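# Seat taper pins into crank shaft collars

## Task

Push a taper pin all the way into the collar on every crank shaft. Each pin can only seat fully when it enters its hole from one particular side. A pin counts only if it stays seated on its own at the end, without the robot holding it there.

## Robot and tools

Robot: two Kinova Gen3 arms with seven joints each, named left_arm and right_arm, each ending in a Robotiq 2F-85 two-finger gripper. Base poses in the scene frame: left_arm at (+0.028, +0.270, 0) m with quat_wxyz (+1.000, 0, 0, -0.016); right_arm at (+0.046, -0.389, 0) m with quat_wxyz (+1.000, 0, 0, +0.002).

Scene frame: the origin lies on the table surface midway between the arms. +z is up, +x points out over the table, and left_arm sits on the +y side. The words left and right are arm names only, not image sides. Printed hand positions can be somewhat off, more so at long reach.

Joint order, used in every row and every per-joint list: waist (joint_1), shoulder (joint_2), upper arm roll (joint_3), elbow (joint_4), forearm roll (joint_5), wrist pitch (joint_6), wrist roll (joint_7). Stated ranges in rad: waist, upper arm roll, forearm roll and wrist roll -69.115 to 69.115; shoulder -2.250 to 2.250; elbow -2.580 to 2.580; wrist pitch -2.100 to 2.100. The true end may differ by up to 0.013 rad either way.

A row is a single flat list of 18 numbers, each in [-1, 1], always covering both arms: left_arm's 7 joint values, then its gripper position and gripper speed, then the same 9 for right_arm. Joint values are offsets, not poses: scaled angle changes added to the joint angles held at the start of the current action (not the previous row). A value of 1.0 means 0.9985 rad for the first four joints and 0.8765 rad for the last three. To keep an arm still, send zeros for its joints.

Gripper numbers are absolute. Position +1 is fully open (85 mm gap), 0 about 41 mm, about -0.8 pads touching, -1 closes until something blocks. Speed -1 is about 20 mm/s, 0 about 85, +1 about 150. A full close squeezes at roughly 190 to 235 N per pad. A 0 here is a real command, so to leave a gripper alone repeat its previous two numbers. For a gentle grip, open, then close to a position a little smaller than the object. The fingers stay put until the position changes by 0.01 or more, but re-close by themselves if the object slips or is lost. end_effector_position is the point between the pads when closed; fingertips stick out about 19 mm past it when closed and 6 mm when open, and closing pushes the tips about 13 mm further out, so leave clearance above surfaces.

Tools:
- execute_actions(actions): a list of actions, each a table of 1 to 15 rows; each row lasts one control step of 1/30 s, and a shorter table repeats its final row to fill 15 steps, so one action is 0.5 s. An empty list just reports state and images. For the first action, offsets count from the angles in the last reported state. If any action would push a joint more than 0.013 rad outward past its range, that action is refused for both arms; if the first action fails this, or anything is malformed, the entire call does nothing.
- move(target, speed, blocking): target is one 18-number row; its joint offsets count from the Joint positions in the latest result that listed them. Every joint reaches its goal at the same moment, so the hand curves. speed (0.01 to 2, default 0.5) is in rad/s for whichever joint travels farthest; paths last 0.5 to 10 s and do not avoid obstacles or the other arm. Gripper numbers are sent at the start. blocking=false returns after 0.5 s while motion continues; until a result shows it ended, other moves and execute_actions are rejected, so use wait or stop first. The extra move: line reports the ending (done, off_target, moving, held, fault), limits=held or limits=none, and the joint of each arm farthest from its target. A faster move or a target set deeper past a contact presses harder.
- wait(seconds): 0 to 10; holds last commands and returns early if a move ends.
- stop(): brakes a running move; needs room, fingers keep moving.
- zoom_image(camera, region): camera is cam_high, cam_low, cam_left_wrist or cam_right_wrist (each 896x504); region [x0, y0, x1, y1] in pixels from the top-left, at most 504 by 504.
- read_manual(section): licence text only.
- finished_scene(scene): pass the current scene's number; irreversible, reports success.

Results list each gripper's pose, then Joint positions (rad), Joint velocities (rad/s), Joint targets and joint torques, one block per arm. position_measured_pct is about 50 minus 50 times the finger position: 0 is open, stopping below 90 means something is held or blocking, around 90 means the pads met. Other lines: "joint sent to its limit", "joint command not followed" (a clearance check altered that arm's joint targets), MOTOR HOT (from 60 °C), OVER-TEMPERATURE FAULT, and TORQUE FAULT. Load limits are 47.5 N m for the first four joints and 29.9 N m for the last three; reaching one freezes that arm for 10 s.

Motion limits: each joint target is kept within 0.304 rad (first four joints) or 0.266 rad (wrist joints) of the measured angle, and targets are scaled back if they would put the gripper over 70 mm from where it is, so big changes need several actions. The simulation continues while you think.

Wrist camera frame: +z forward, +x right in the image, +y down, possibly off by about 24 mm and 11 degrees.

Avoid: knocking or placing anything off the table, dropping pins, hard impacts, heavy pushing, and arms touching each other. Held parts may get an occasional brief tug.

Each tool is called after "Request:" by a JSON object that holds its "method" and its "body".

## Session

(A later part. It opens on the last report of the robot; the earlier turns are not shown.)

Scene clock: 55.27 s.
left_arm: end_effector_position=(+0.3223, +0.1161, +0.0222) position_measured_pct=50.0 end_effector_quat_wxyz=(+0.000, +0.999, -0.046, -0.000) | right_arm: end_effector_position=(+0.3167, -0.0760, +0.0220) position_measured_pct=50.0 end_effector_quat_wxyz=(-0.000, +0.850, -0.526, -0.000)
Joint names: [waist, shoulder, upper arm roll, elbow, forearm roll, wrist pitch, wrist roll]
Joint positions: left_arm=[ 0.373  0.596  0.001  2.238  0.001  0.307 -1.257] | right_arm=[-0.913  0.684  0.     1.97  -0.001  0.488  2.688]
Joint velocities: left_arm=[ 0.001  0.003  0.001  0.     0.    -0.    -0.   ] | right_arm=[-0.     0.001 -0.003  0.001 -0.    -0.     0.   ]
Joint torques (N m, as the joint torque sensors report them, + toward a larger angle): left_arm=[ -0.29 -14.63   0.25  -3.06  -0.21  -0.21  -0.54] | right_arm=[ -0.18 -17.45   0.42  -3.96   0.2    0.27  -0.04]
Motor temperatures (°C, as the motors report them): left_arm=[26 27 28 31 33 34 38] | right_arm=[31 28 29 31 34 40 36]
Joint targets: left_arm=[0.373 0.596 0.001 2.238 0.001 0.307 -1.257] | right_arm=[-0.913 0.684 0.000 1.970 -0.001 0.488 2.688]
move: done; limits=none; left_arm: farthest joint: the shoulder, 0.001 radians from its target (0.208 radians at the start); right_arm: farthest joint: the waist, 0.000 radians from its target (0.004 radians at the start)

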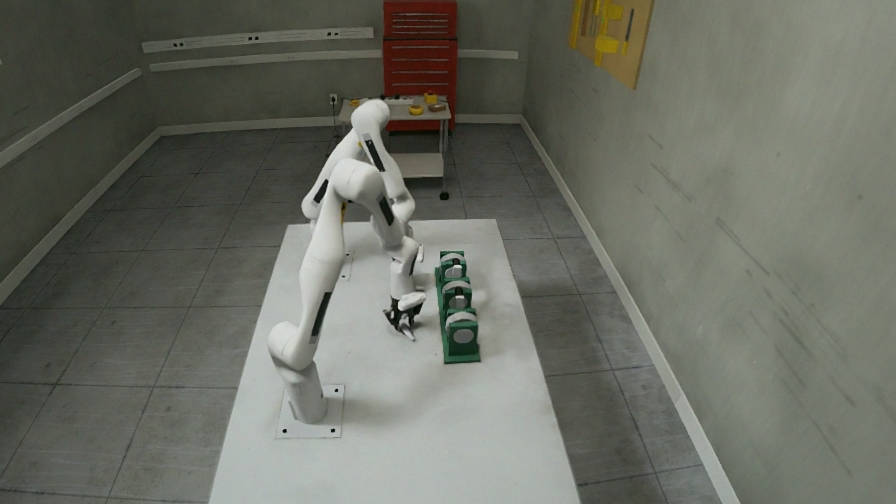

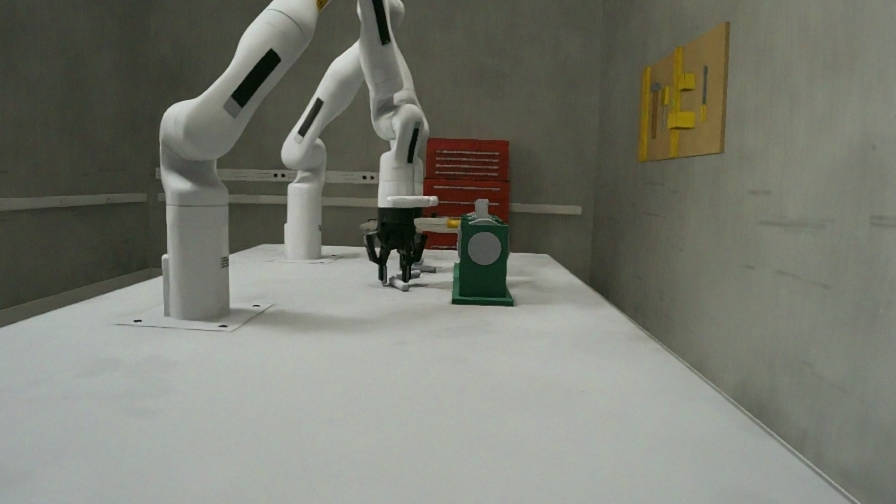

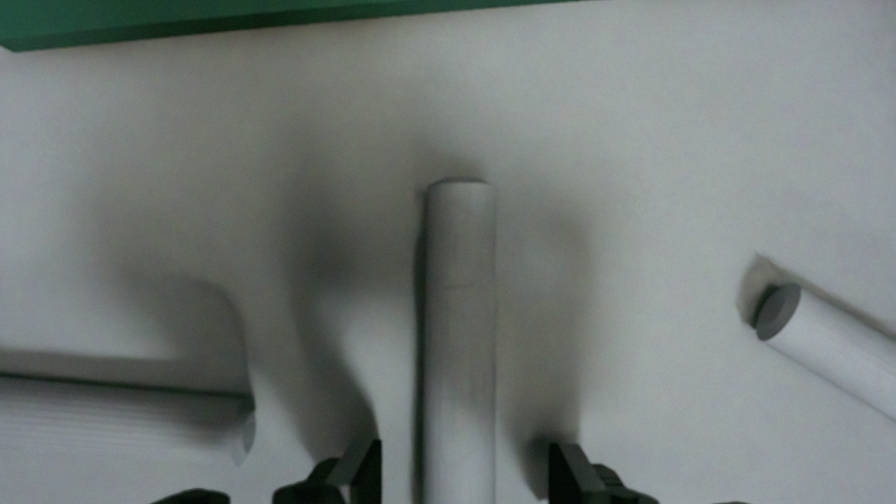

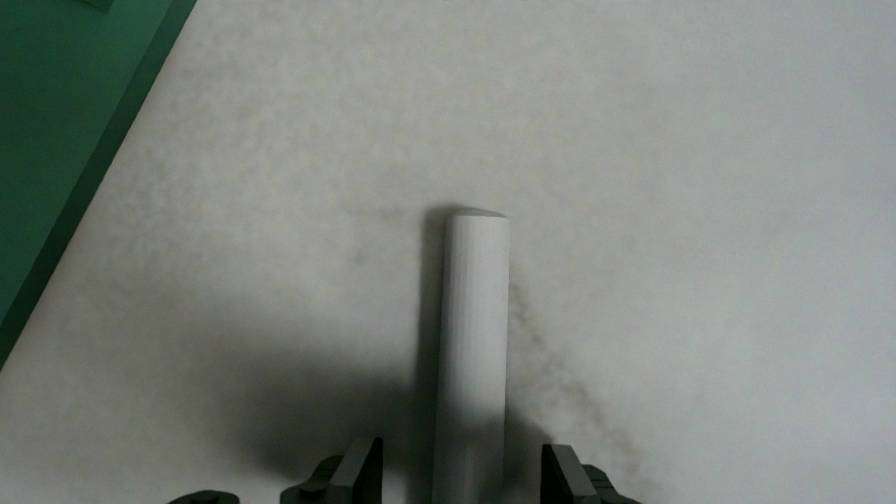

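Request:
{"method": "move", "body": {"target": [0,0,0,0,0,0,0,-1,0.5,0,0,0,0,0,0,0,-1,0.5]}}

Request:
{"method": "move", "body": {"target": [-0.05,-0.2077,0,-0.0647,0,0.311,0,-1,0.5,0,-0.159,0,-0.0679,0,0.258,0.45,-1,0.5], "speed": 0.6}}

Scene clock: 56.63 s.
left_arm: end_effector_position=(+0.3223, +0.1162, +0.0225) position_measured_pct=77.0 end_effector_quat_wxyz=(+0.000, +0.999, -0.046, +0.000) | right_arm: end_effector_position=(+0.3166, -0.0760, +0.0224) position_measured_pct=77.4 end_effector_quat_wxyz=(-0.000, +0.850, -0.526, -0.000)
Joint names: [waist, shoulder, upper arm roll, elbow, forearm roll, wrist pitch, wrist roll]
Joint positions: left_arm=[ 0.373  0.595  0.001  2.238  0.001  0.308 -1.257] | right_arm=[-0.913  0.683  0.     1.97  -0.001  0.488  2.688]
Joint velocities: left_arm=[-0.001 -0.     0.001 -0.     0.    -0.002 -0.   ] | right_arm=[-0.    -0.     0.001  0.    -0.    -0.002  0.   ]
Joint torques (N m, as the joint torque sensors report them, + toward a larger angle): left_arm=[ -0.84 -13.44  -0.11  -3.39  -0.01  -0.81  -0.08] | right_arm=[ -0.26 -16.58   0.68  -4.04   0.21   0.05  -0.25]
Motor temperatures (°C, as the motors report them): left_arm=[26 27 28 31 33 34 38] | right_arm=[31 28 29 31 34 40 36]
Joint targets: left_arm=[0.373 0.596 0.001 2.238 0.001 0.307 -1.257] | right_arm=[-0.913 0.684 0.000 1.970 -0.001 0.488 2.688]
move: done; limits=none; left_arm: farthest joint: the shoulder, 0.001 radians from its target (0.000 radians at the start); right_arm: farthest joint: the shoulder, 0.001 radians from its target (0.000 radians at the start)

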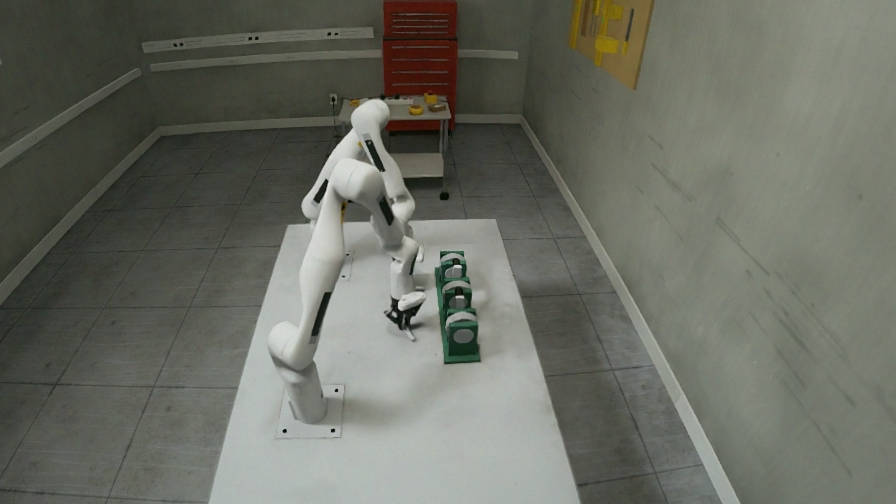

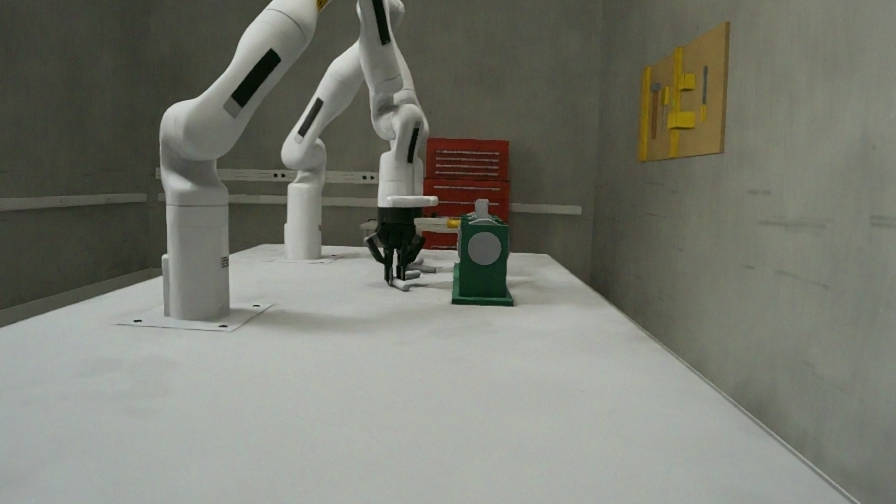

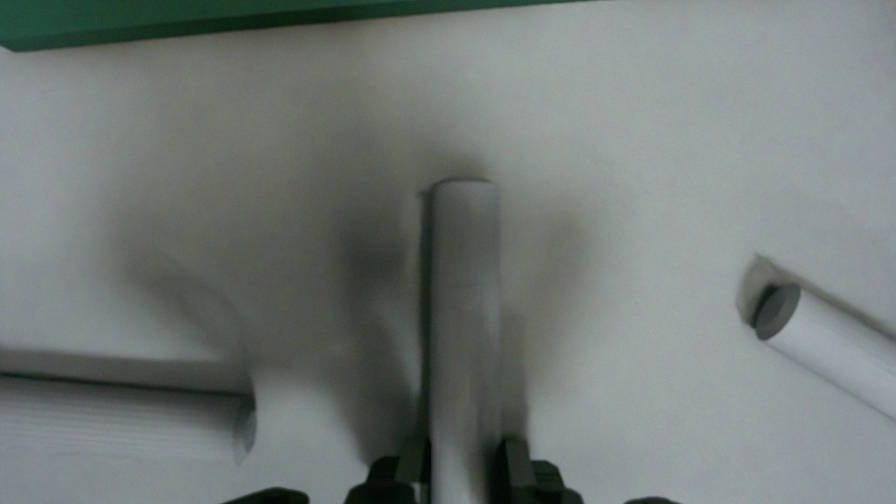

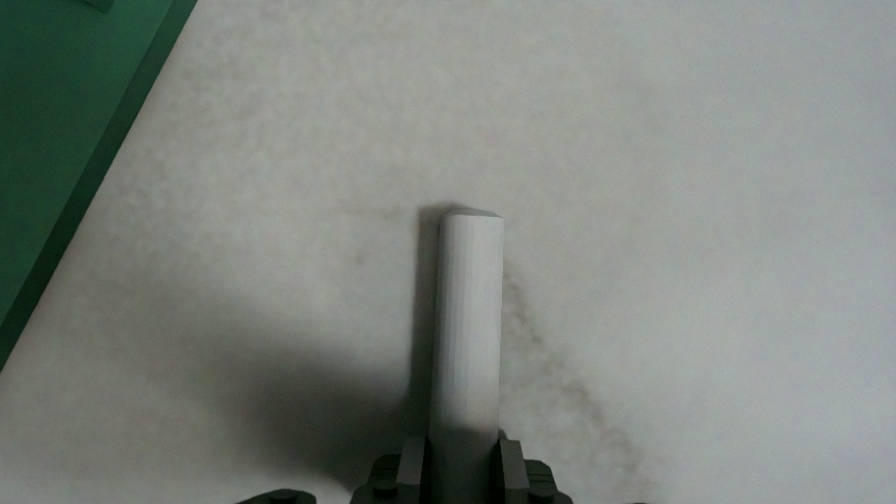

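Scene clock: 57.80 s.
left_arm: end_effector_position=(+0.3295, +0.1311, +0.1001) position_measured_pct=77.0 end_effector_quat_wxyz=(+0.000, +1.000, -0.021, -0.000) | right_arm: end_effector_position=(+0.3189, -0.0730, +0.1004) position_measured_pct=77.4 end_effector_quat_wxyz=(-0.000, +0.937, -0.350, -0.000)
Joint names: [waist, shoulder, upper arm roll, elbow, forearm roll, wrist pitch, wrist roll]
Joint positions: left_arm=[ 0.323  0.388  0.001  2.174  0.001  0.581 -1.257] | right_arm=[-0.913  0.524  0.     1.903 -0.001  0.714  3.083]
Joint velocities: left_arm=[-0.001 -0.003  0.002 -0.001 -0.     0.    -0.   ] | right_arm=[ 0.    -0.001  0.    -0.001  0.     0.002  0.   ]
Joint torques (N m, as the joint torque sensors report them, + toward a larger angle): left_arm=[ -0.02 -13.53  -0.14  -5.49  -0.27  -0.46  -0.23] | right_arm=[ -0.38 -17.56   0.68  -6.02   0.12   0.04  -0.06]
Motor temperatures (°C, as the motors report them): left_arm=[26 27 28 31 33 34 38] | right_arm=[31 28 29 31 34 40 36]
Joint targets: left_arm=[0.323 0.387 0.001 2.174 0.001 0.581 -1.257] | right_arm=[-0.913 0.524 0.000 1.903 -0.001 0.714 3.083]
move: done; limits=none; left_arm: farthest joint: the waist, 0.000 radians from its target (0.050 radians at the start); right_arm: farthest joint: the waist, 0.000 radians from its target (0.000 radians at the start)

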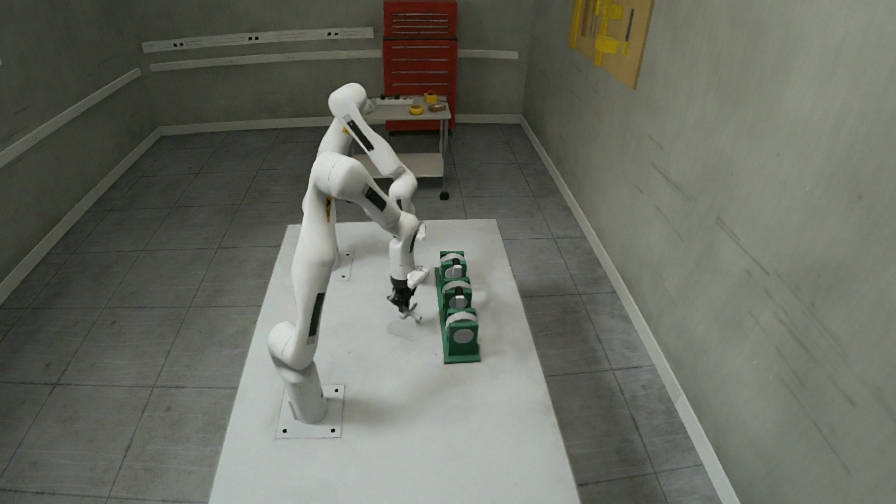

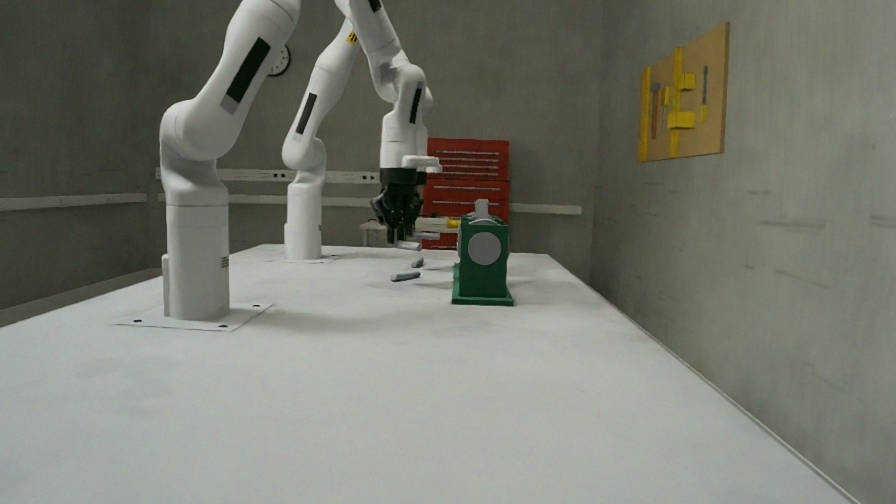

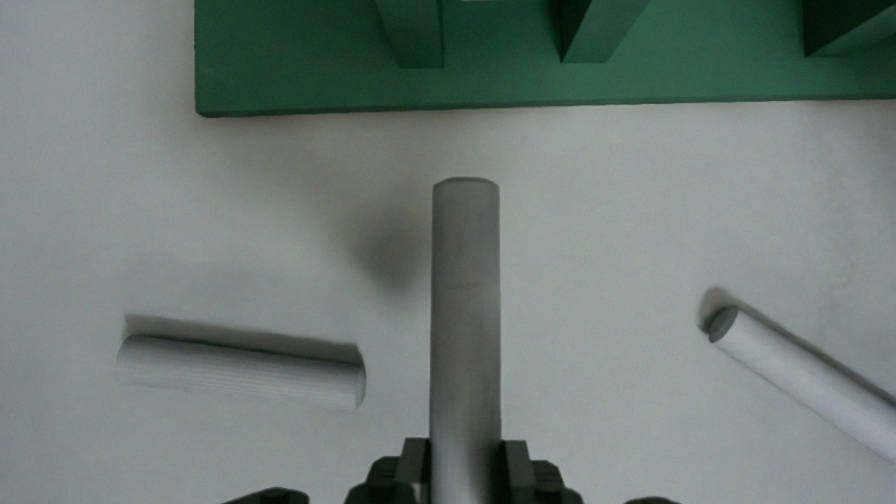

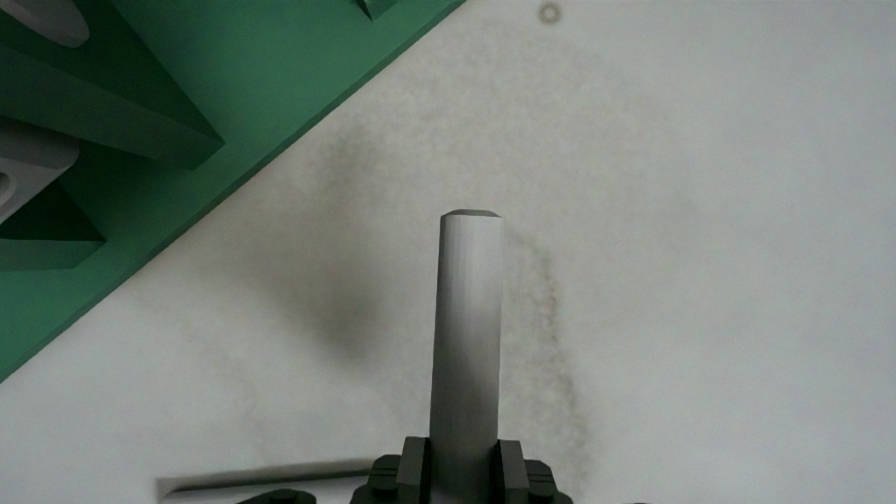

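Request:
{"method": "move", "body": {"target": [-0.1,0,0,0,0,0,-0.07,-1,0.5,0.003,0.0789,0,-0.212,0,0.152,0.816,-1,0.5], "speed": 1.0}}

Scene clock: 59.23 s.
left_arm: end_effector_position=(+0.3418, +0.1618, +0.1001) position_measured_pct=77.0 end_effector_quat_wxyz=(+0.000, +1.000, -0.002, -0.000) | right_arm: end_effector_position=(+0.3550, -0.0282, +0.1122) position_measured_pct=77.4 end_effector_quat_wxyz=(-0.000, +1.000, -0.001, -0.000)
Joint names: [waist, shoulder, upper arm roll, elbow, forearm roll, wrist pitch, wrist roll]
Joint positions: left_arm=[ 0.223  0.388  0.001  2.174  0.001  0.581 -1.318] | right_arm=[-0.91   0.603  0.     1.691 -0.001  0.848  3.798]
Joint velocities: left_arm=[-0.003  0.     0.001 -0.     0.    -0.001  0.   ] | right_arm=[ 0.     0.006  0.001 -0.002 -0.     0.     0.   ]
Joint torques (N m, as the joint torque sensors report them, + toward a larger angle): left_arm=[  0.69 -13.85   0.09  -5.82  -0.14  -0.17  -0.06] | right_arm=[  0.13 -19.99   0.45  -7.03   0.36   0.3    0.15]
Motor temperatures (°C, as the motors report them): left_arm=[26 27 28 31 33 34 38] | right_arm=[31 29 29 31 34 40 36]
Joint targets: left_arm=[0.223 0.388 0.001 2.174 0.001 0.581 -1.318] | right_arm=[-0.910 0.603 0.000 1.691 -0.001 0.848 3.798]
move: done; limits=none; left_arm: farthest joint: the waist, 0.000 radians from its target (0.100 radians at the start); right_arm: farthest joint: the waist, 0.000 radians from its target (0.003 radians at the start)

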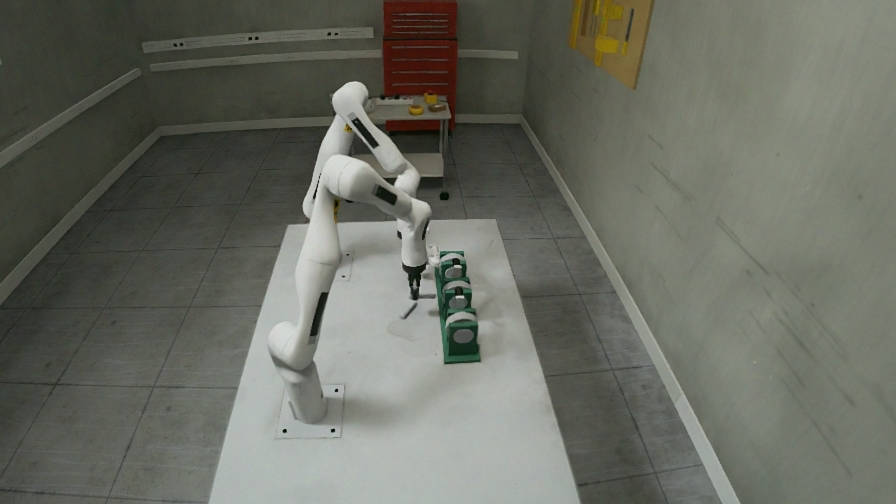

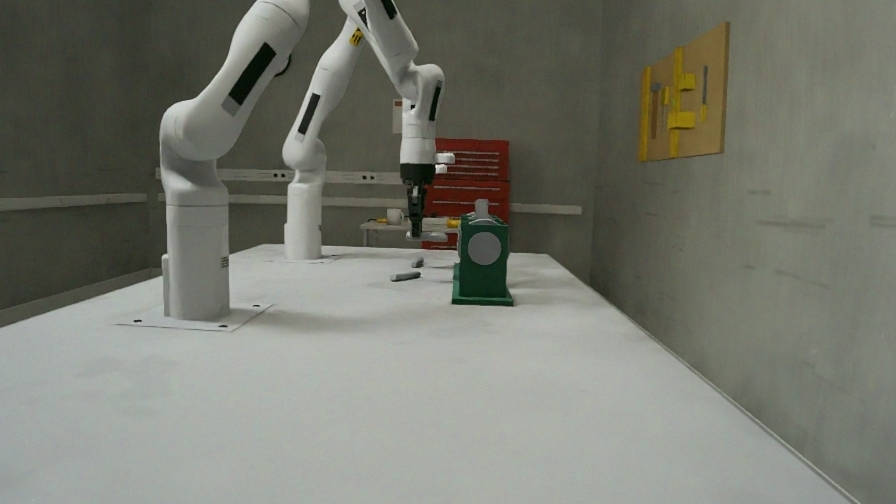

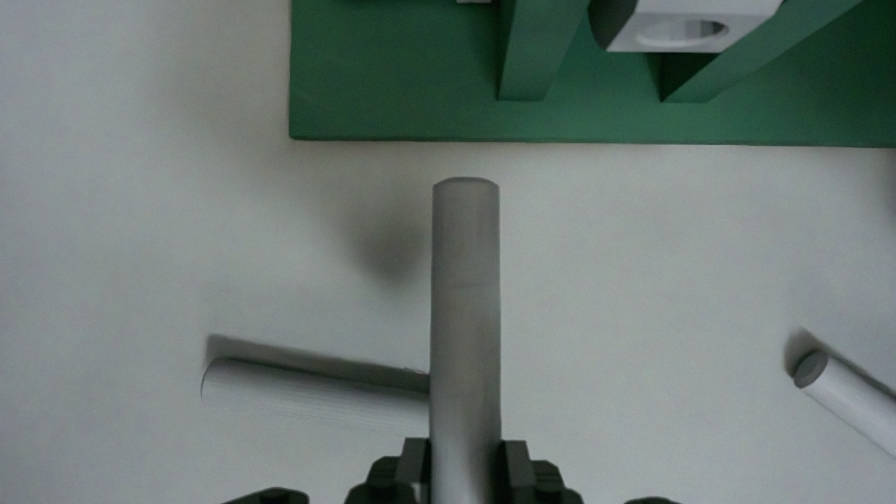

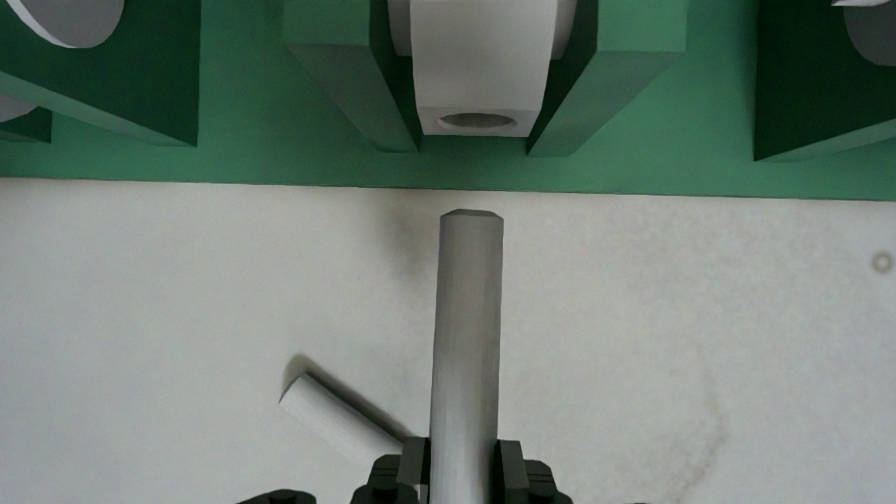

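Request:
{"method": "move", "body": {"target": [0,0,0,0,0,0,0,-1,0.5,0.0566,0.0421,0,-0.0851,0,0.0488,0.0649,-1,0.5], "speed": 0.12}}

Scene clock: 60.63 s.
left_arm: end_effector_position=(+0.3418, +0.1618, +0.1001) position_measured_pct=77.0 end_effector_quat_wxyz=(+0.000, +1.000, -0.002, -0.000) | right_arm: end_effector_position=(+0.3879, -0.0290, +0.1105) position_measured_pct=77.4 end_effector_quat_wxyz=(+0.001, +1.000, +0.000, -0.002)
Joint names: [waist, shoulder, upper arm roll, elbow, forearm roll, wrist pitch, wrist roll]
Joint positions: left_arm=[ 0.223  0.388  0.001  2.174  0.001  0.581 -1.318] | right_arm=[-0.855  0.647 -0.001  1.608 -0.002  0.891  3.855]
Joint velocities: left_arm=[ 0.001 -0.001 -0.     0.    -0.     0.001  0.   ] | right_arm=[ 0.002  0.001 -0.002 -0.    -0.001 -0.     0.   ]
Joint torques (N m, as the joint torque sensors report them, + toward a larger angle): left_arm=[ -0.3  -13.86  -0.28  -5.61  -0.11  -0.56  -0.14] | right_arm=[  0.82 -22.64   1.73  -8.61   0.42  -0.29   0.03]
Motor temperatures (°C, as the motors report them): left_arm=[26 27 28 31 33 34 38] | right_arm=[31 29 29 31 34 40 36]
Joint targets: left_arm=[0.223 0.388 0.001 2.174 0.001 0.581 -1.318] | right_arm=[-0.854 0.645 0.000 1.606 -0.001 0.890 3.855]
move: done; limits=none; left_arm: farthest joint: the waist, 0.000 radians from its target (0.000 radians at the start); right_arm: farthest joint: the shoulder, 0.002 radians from its target (0.042 radians at the start)

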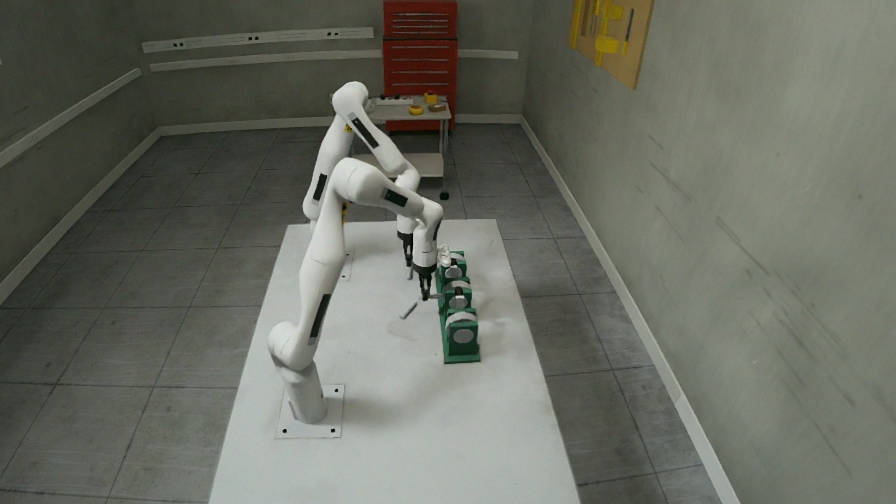

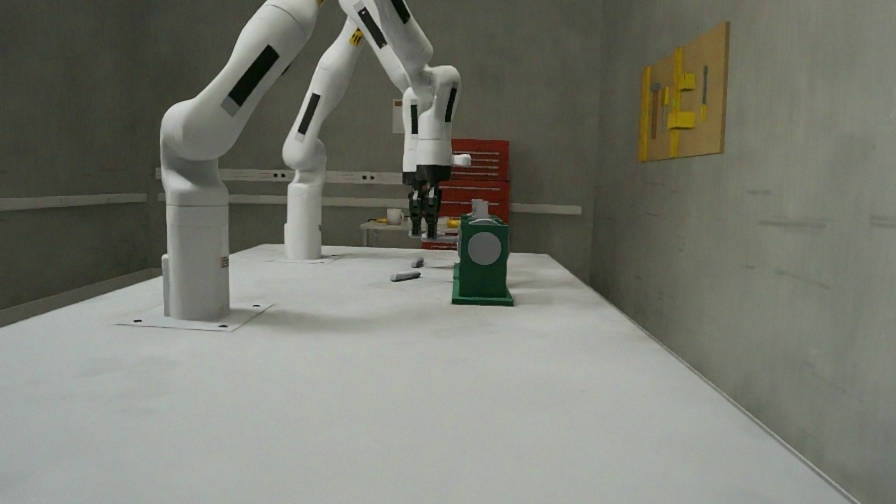

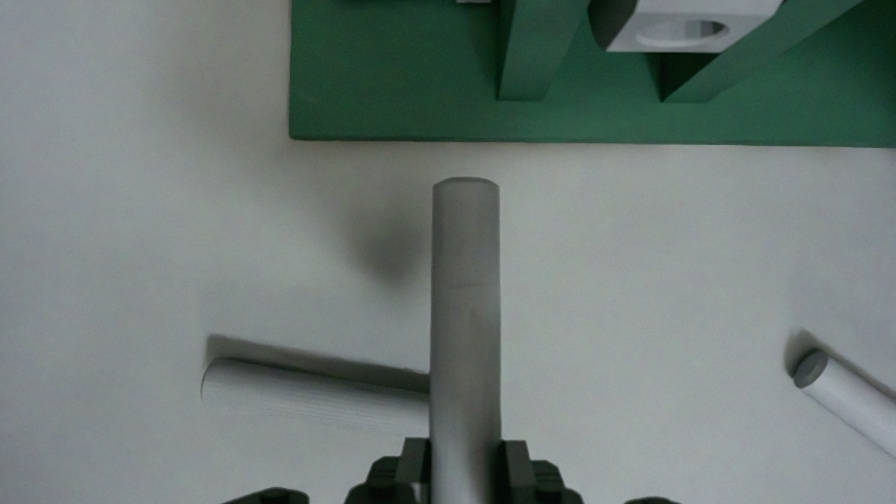

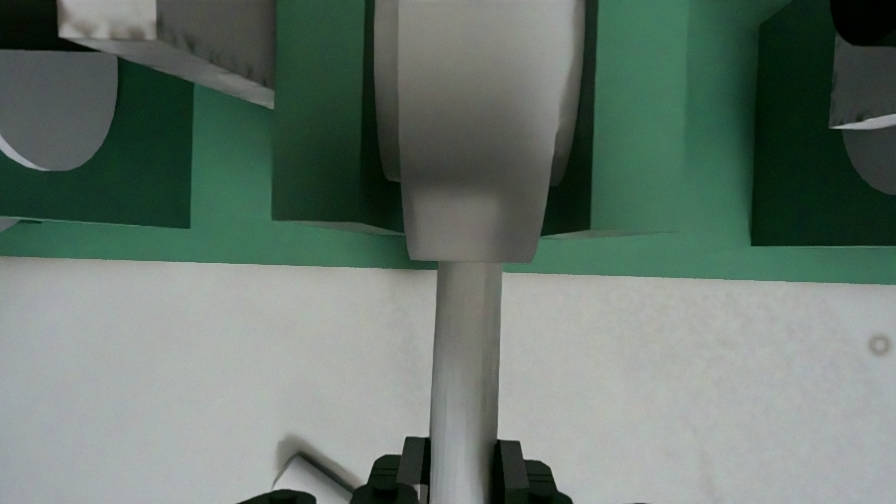

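Request:
{"method": "move", "body": {"target": [0,0,0,0,0,0,0,-1,0.5,0.0564,0.053,0.001,-0.1063,0.001,0.056,0.0624,-1,0.5], "speed": 0.12}}

Scene clock: 62.17 s.
left_arm: end_effector_position=(+0.3418, +0.1618, +0.1001) position_measured_pct=77.0 end_effector_quat_wxyz=(+0.000, +1.000, -0.002, -0.000) | right_arm: end_effector_position=(+0.4261, -0.0291, +0.1076) position_measured_pct=77.4 end_effector_quat_wxyz=(+0.002, +1.000, -0.000, -0.003)
Joint names: [waist, shoulder, upper arm roll, elbow, forearm roll, wrist pitch, wrist roll]
Joint positions: left_arm=[ 0.223  0.388  0.001  2.174  0.001  0.581 -1.318] | right_arm=[-0.8    0.703 -0.001  1.504 -0.002  0.941  3.91 ]
Joint velocities: left_arm=[ 0.     0.     0.001 -0.001  0.    -0.001 -0.   ] | right_arm=[ 0.002  0.001 -0.001 -0.002 -0.001 -0.002  0.   ]
Joint torques (N m, as the joint torque sensors report them, + toward a larger angle): left_arm=[  0.13 -14.    -0.08  -5.32  -0.06  -0.4   -0.12] | right_arm=[  0.47 -24.43   1.    -8.71   0.43   0.21   0.08]
Motor temperatures (°C, as the motors report them): left_arm=[26 27 28 31 33 34 38] | right_arm=[31 29 29 31 34 40 36]
Joint targets: left_arm=[0.223 0.388 0.001 2.174 0.001 0.581 -1.318] | right_arm=[-0.799 0.700 -0.000 1.502 -0.001 0.940 3.910]
move: done; limits=none; left_arm: farthest joint: the waist, 0.000 radians from its target (0.000 radians at the start); right_arm: farthest joint: the shoulder, 0.004 radians from its target (0.053 radians at the start)

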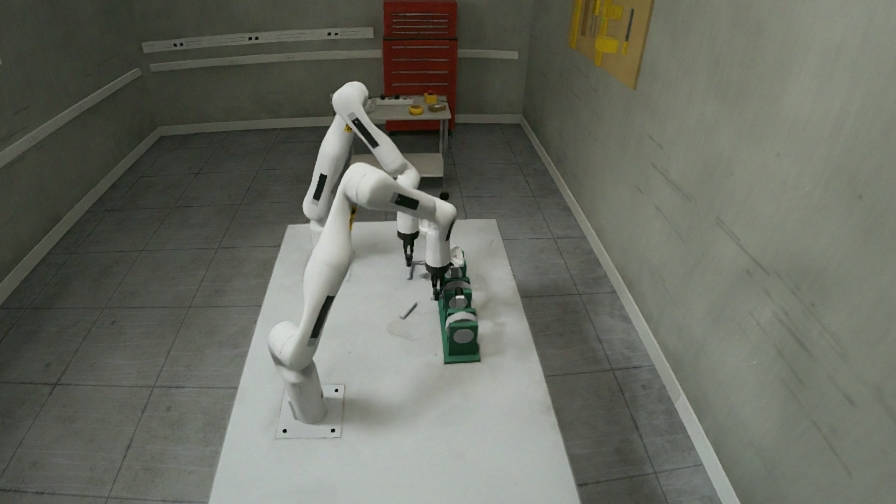

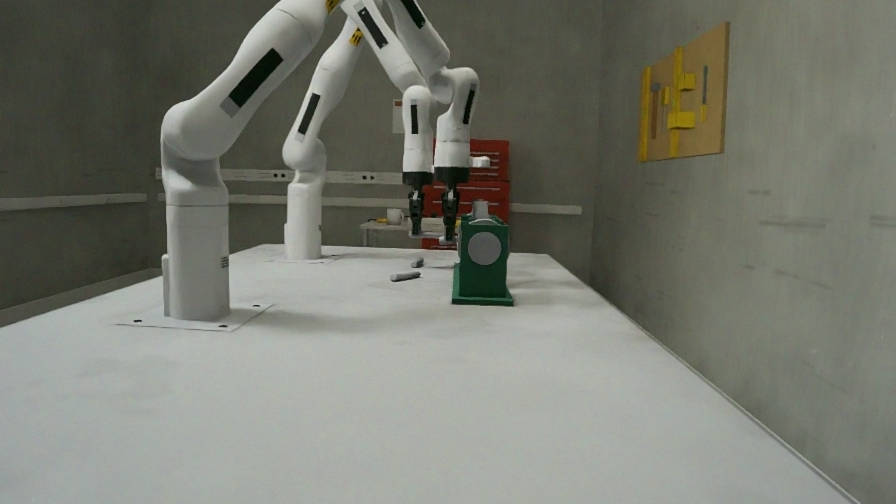

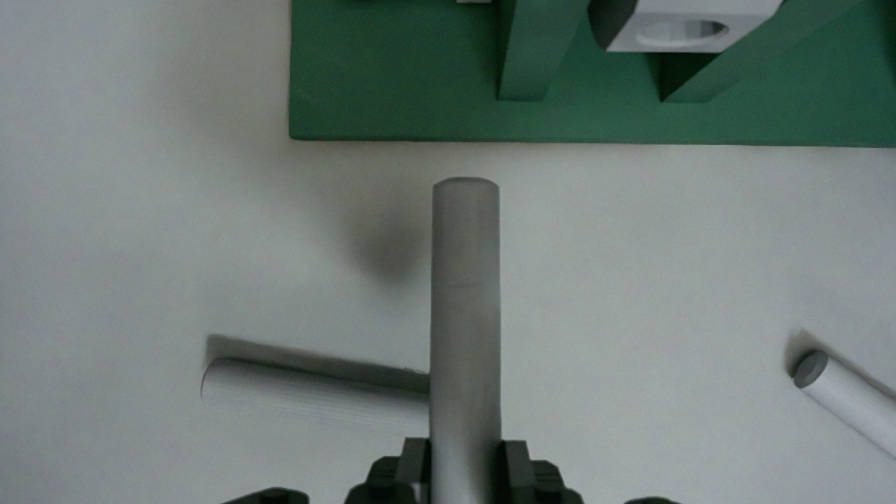

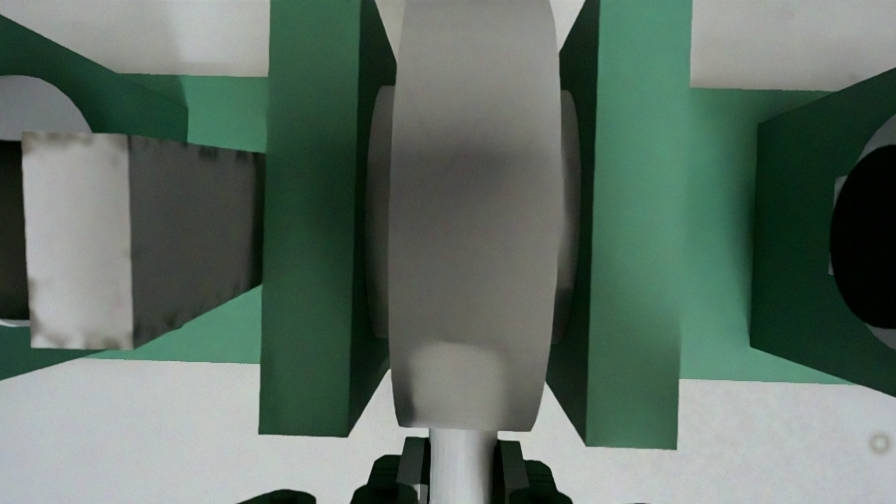

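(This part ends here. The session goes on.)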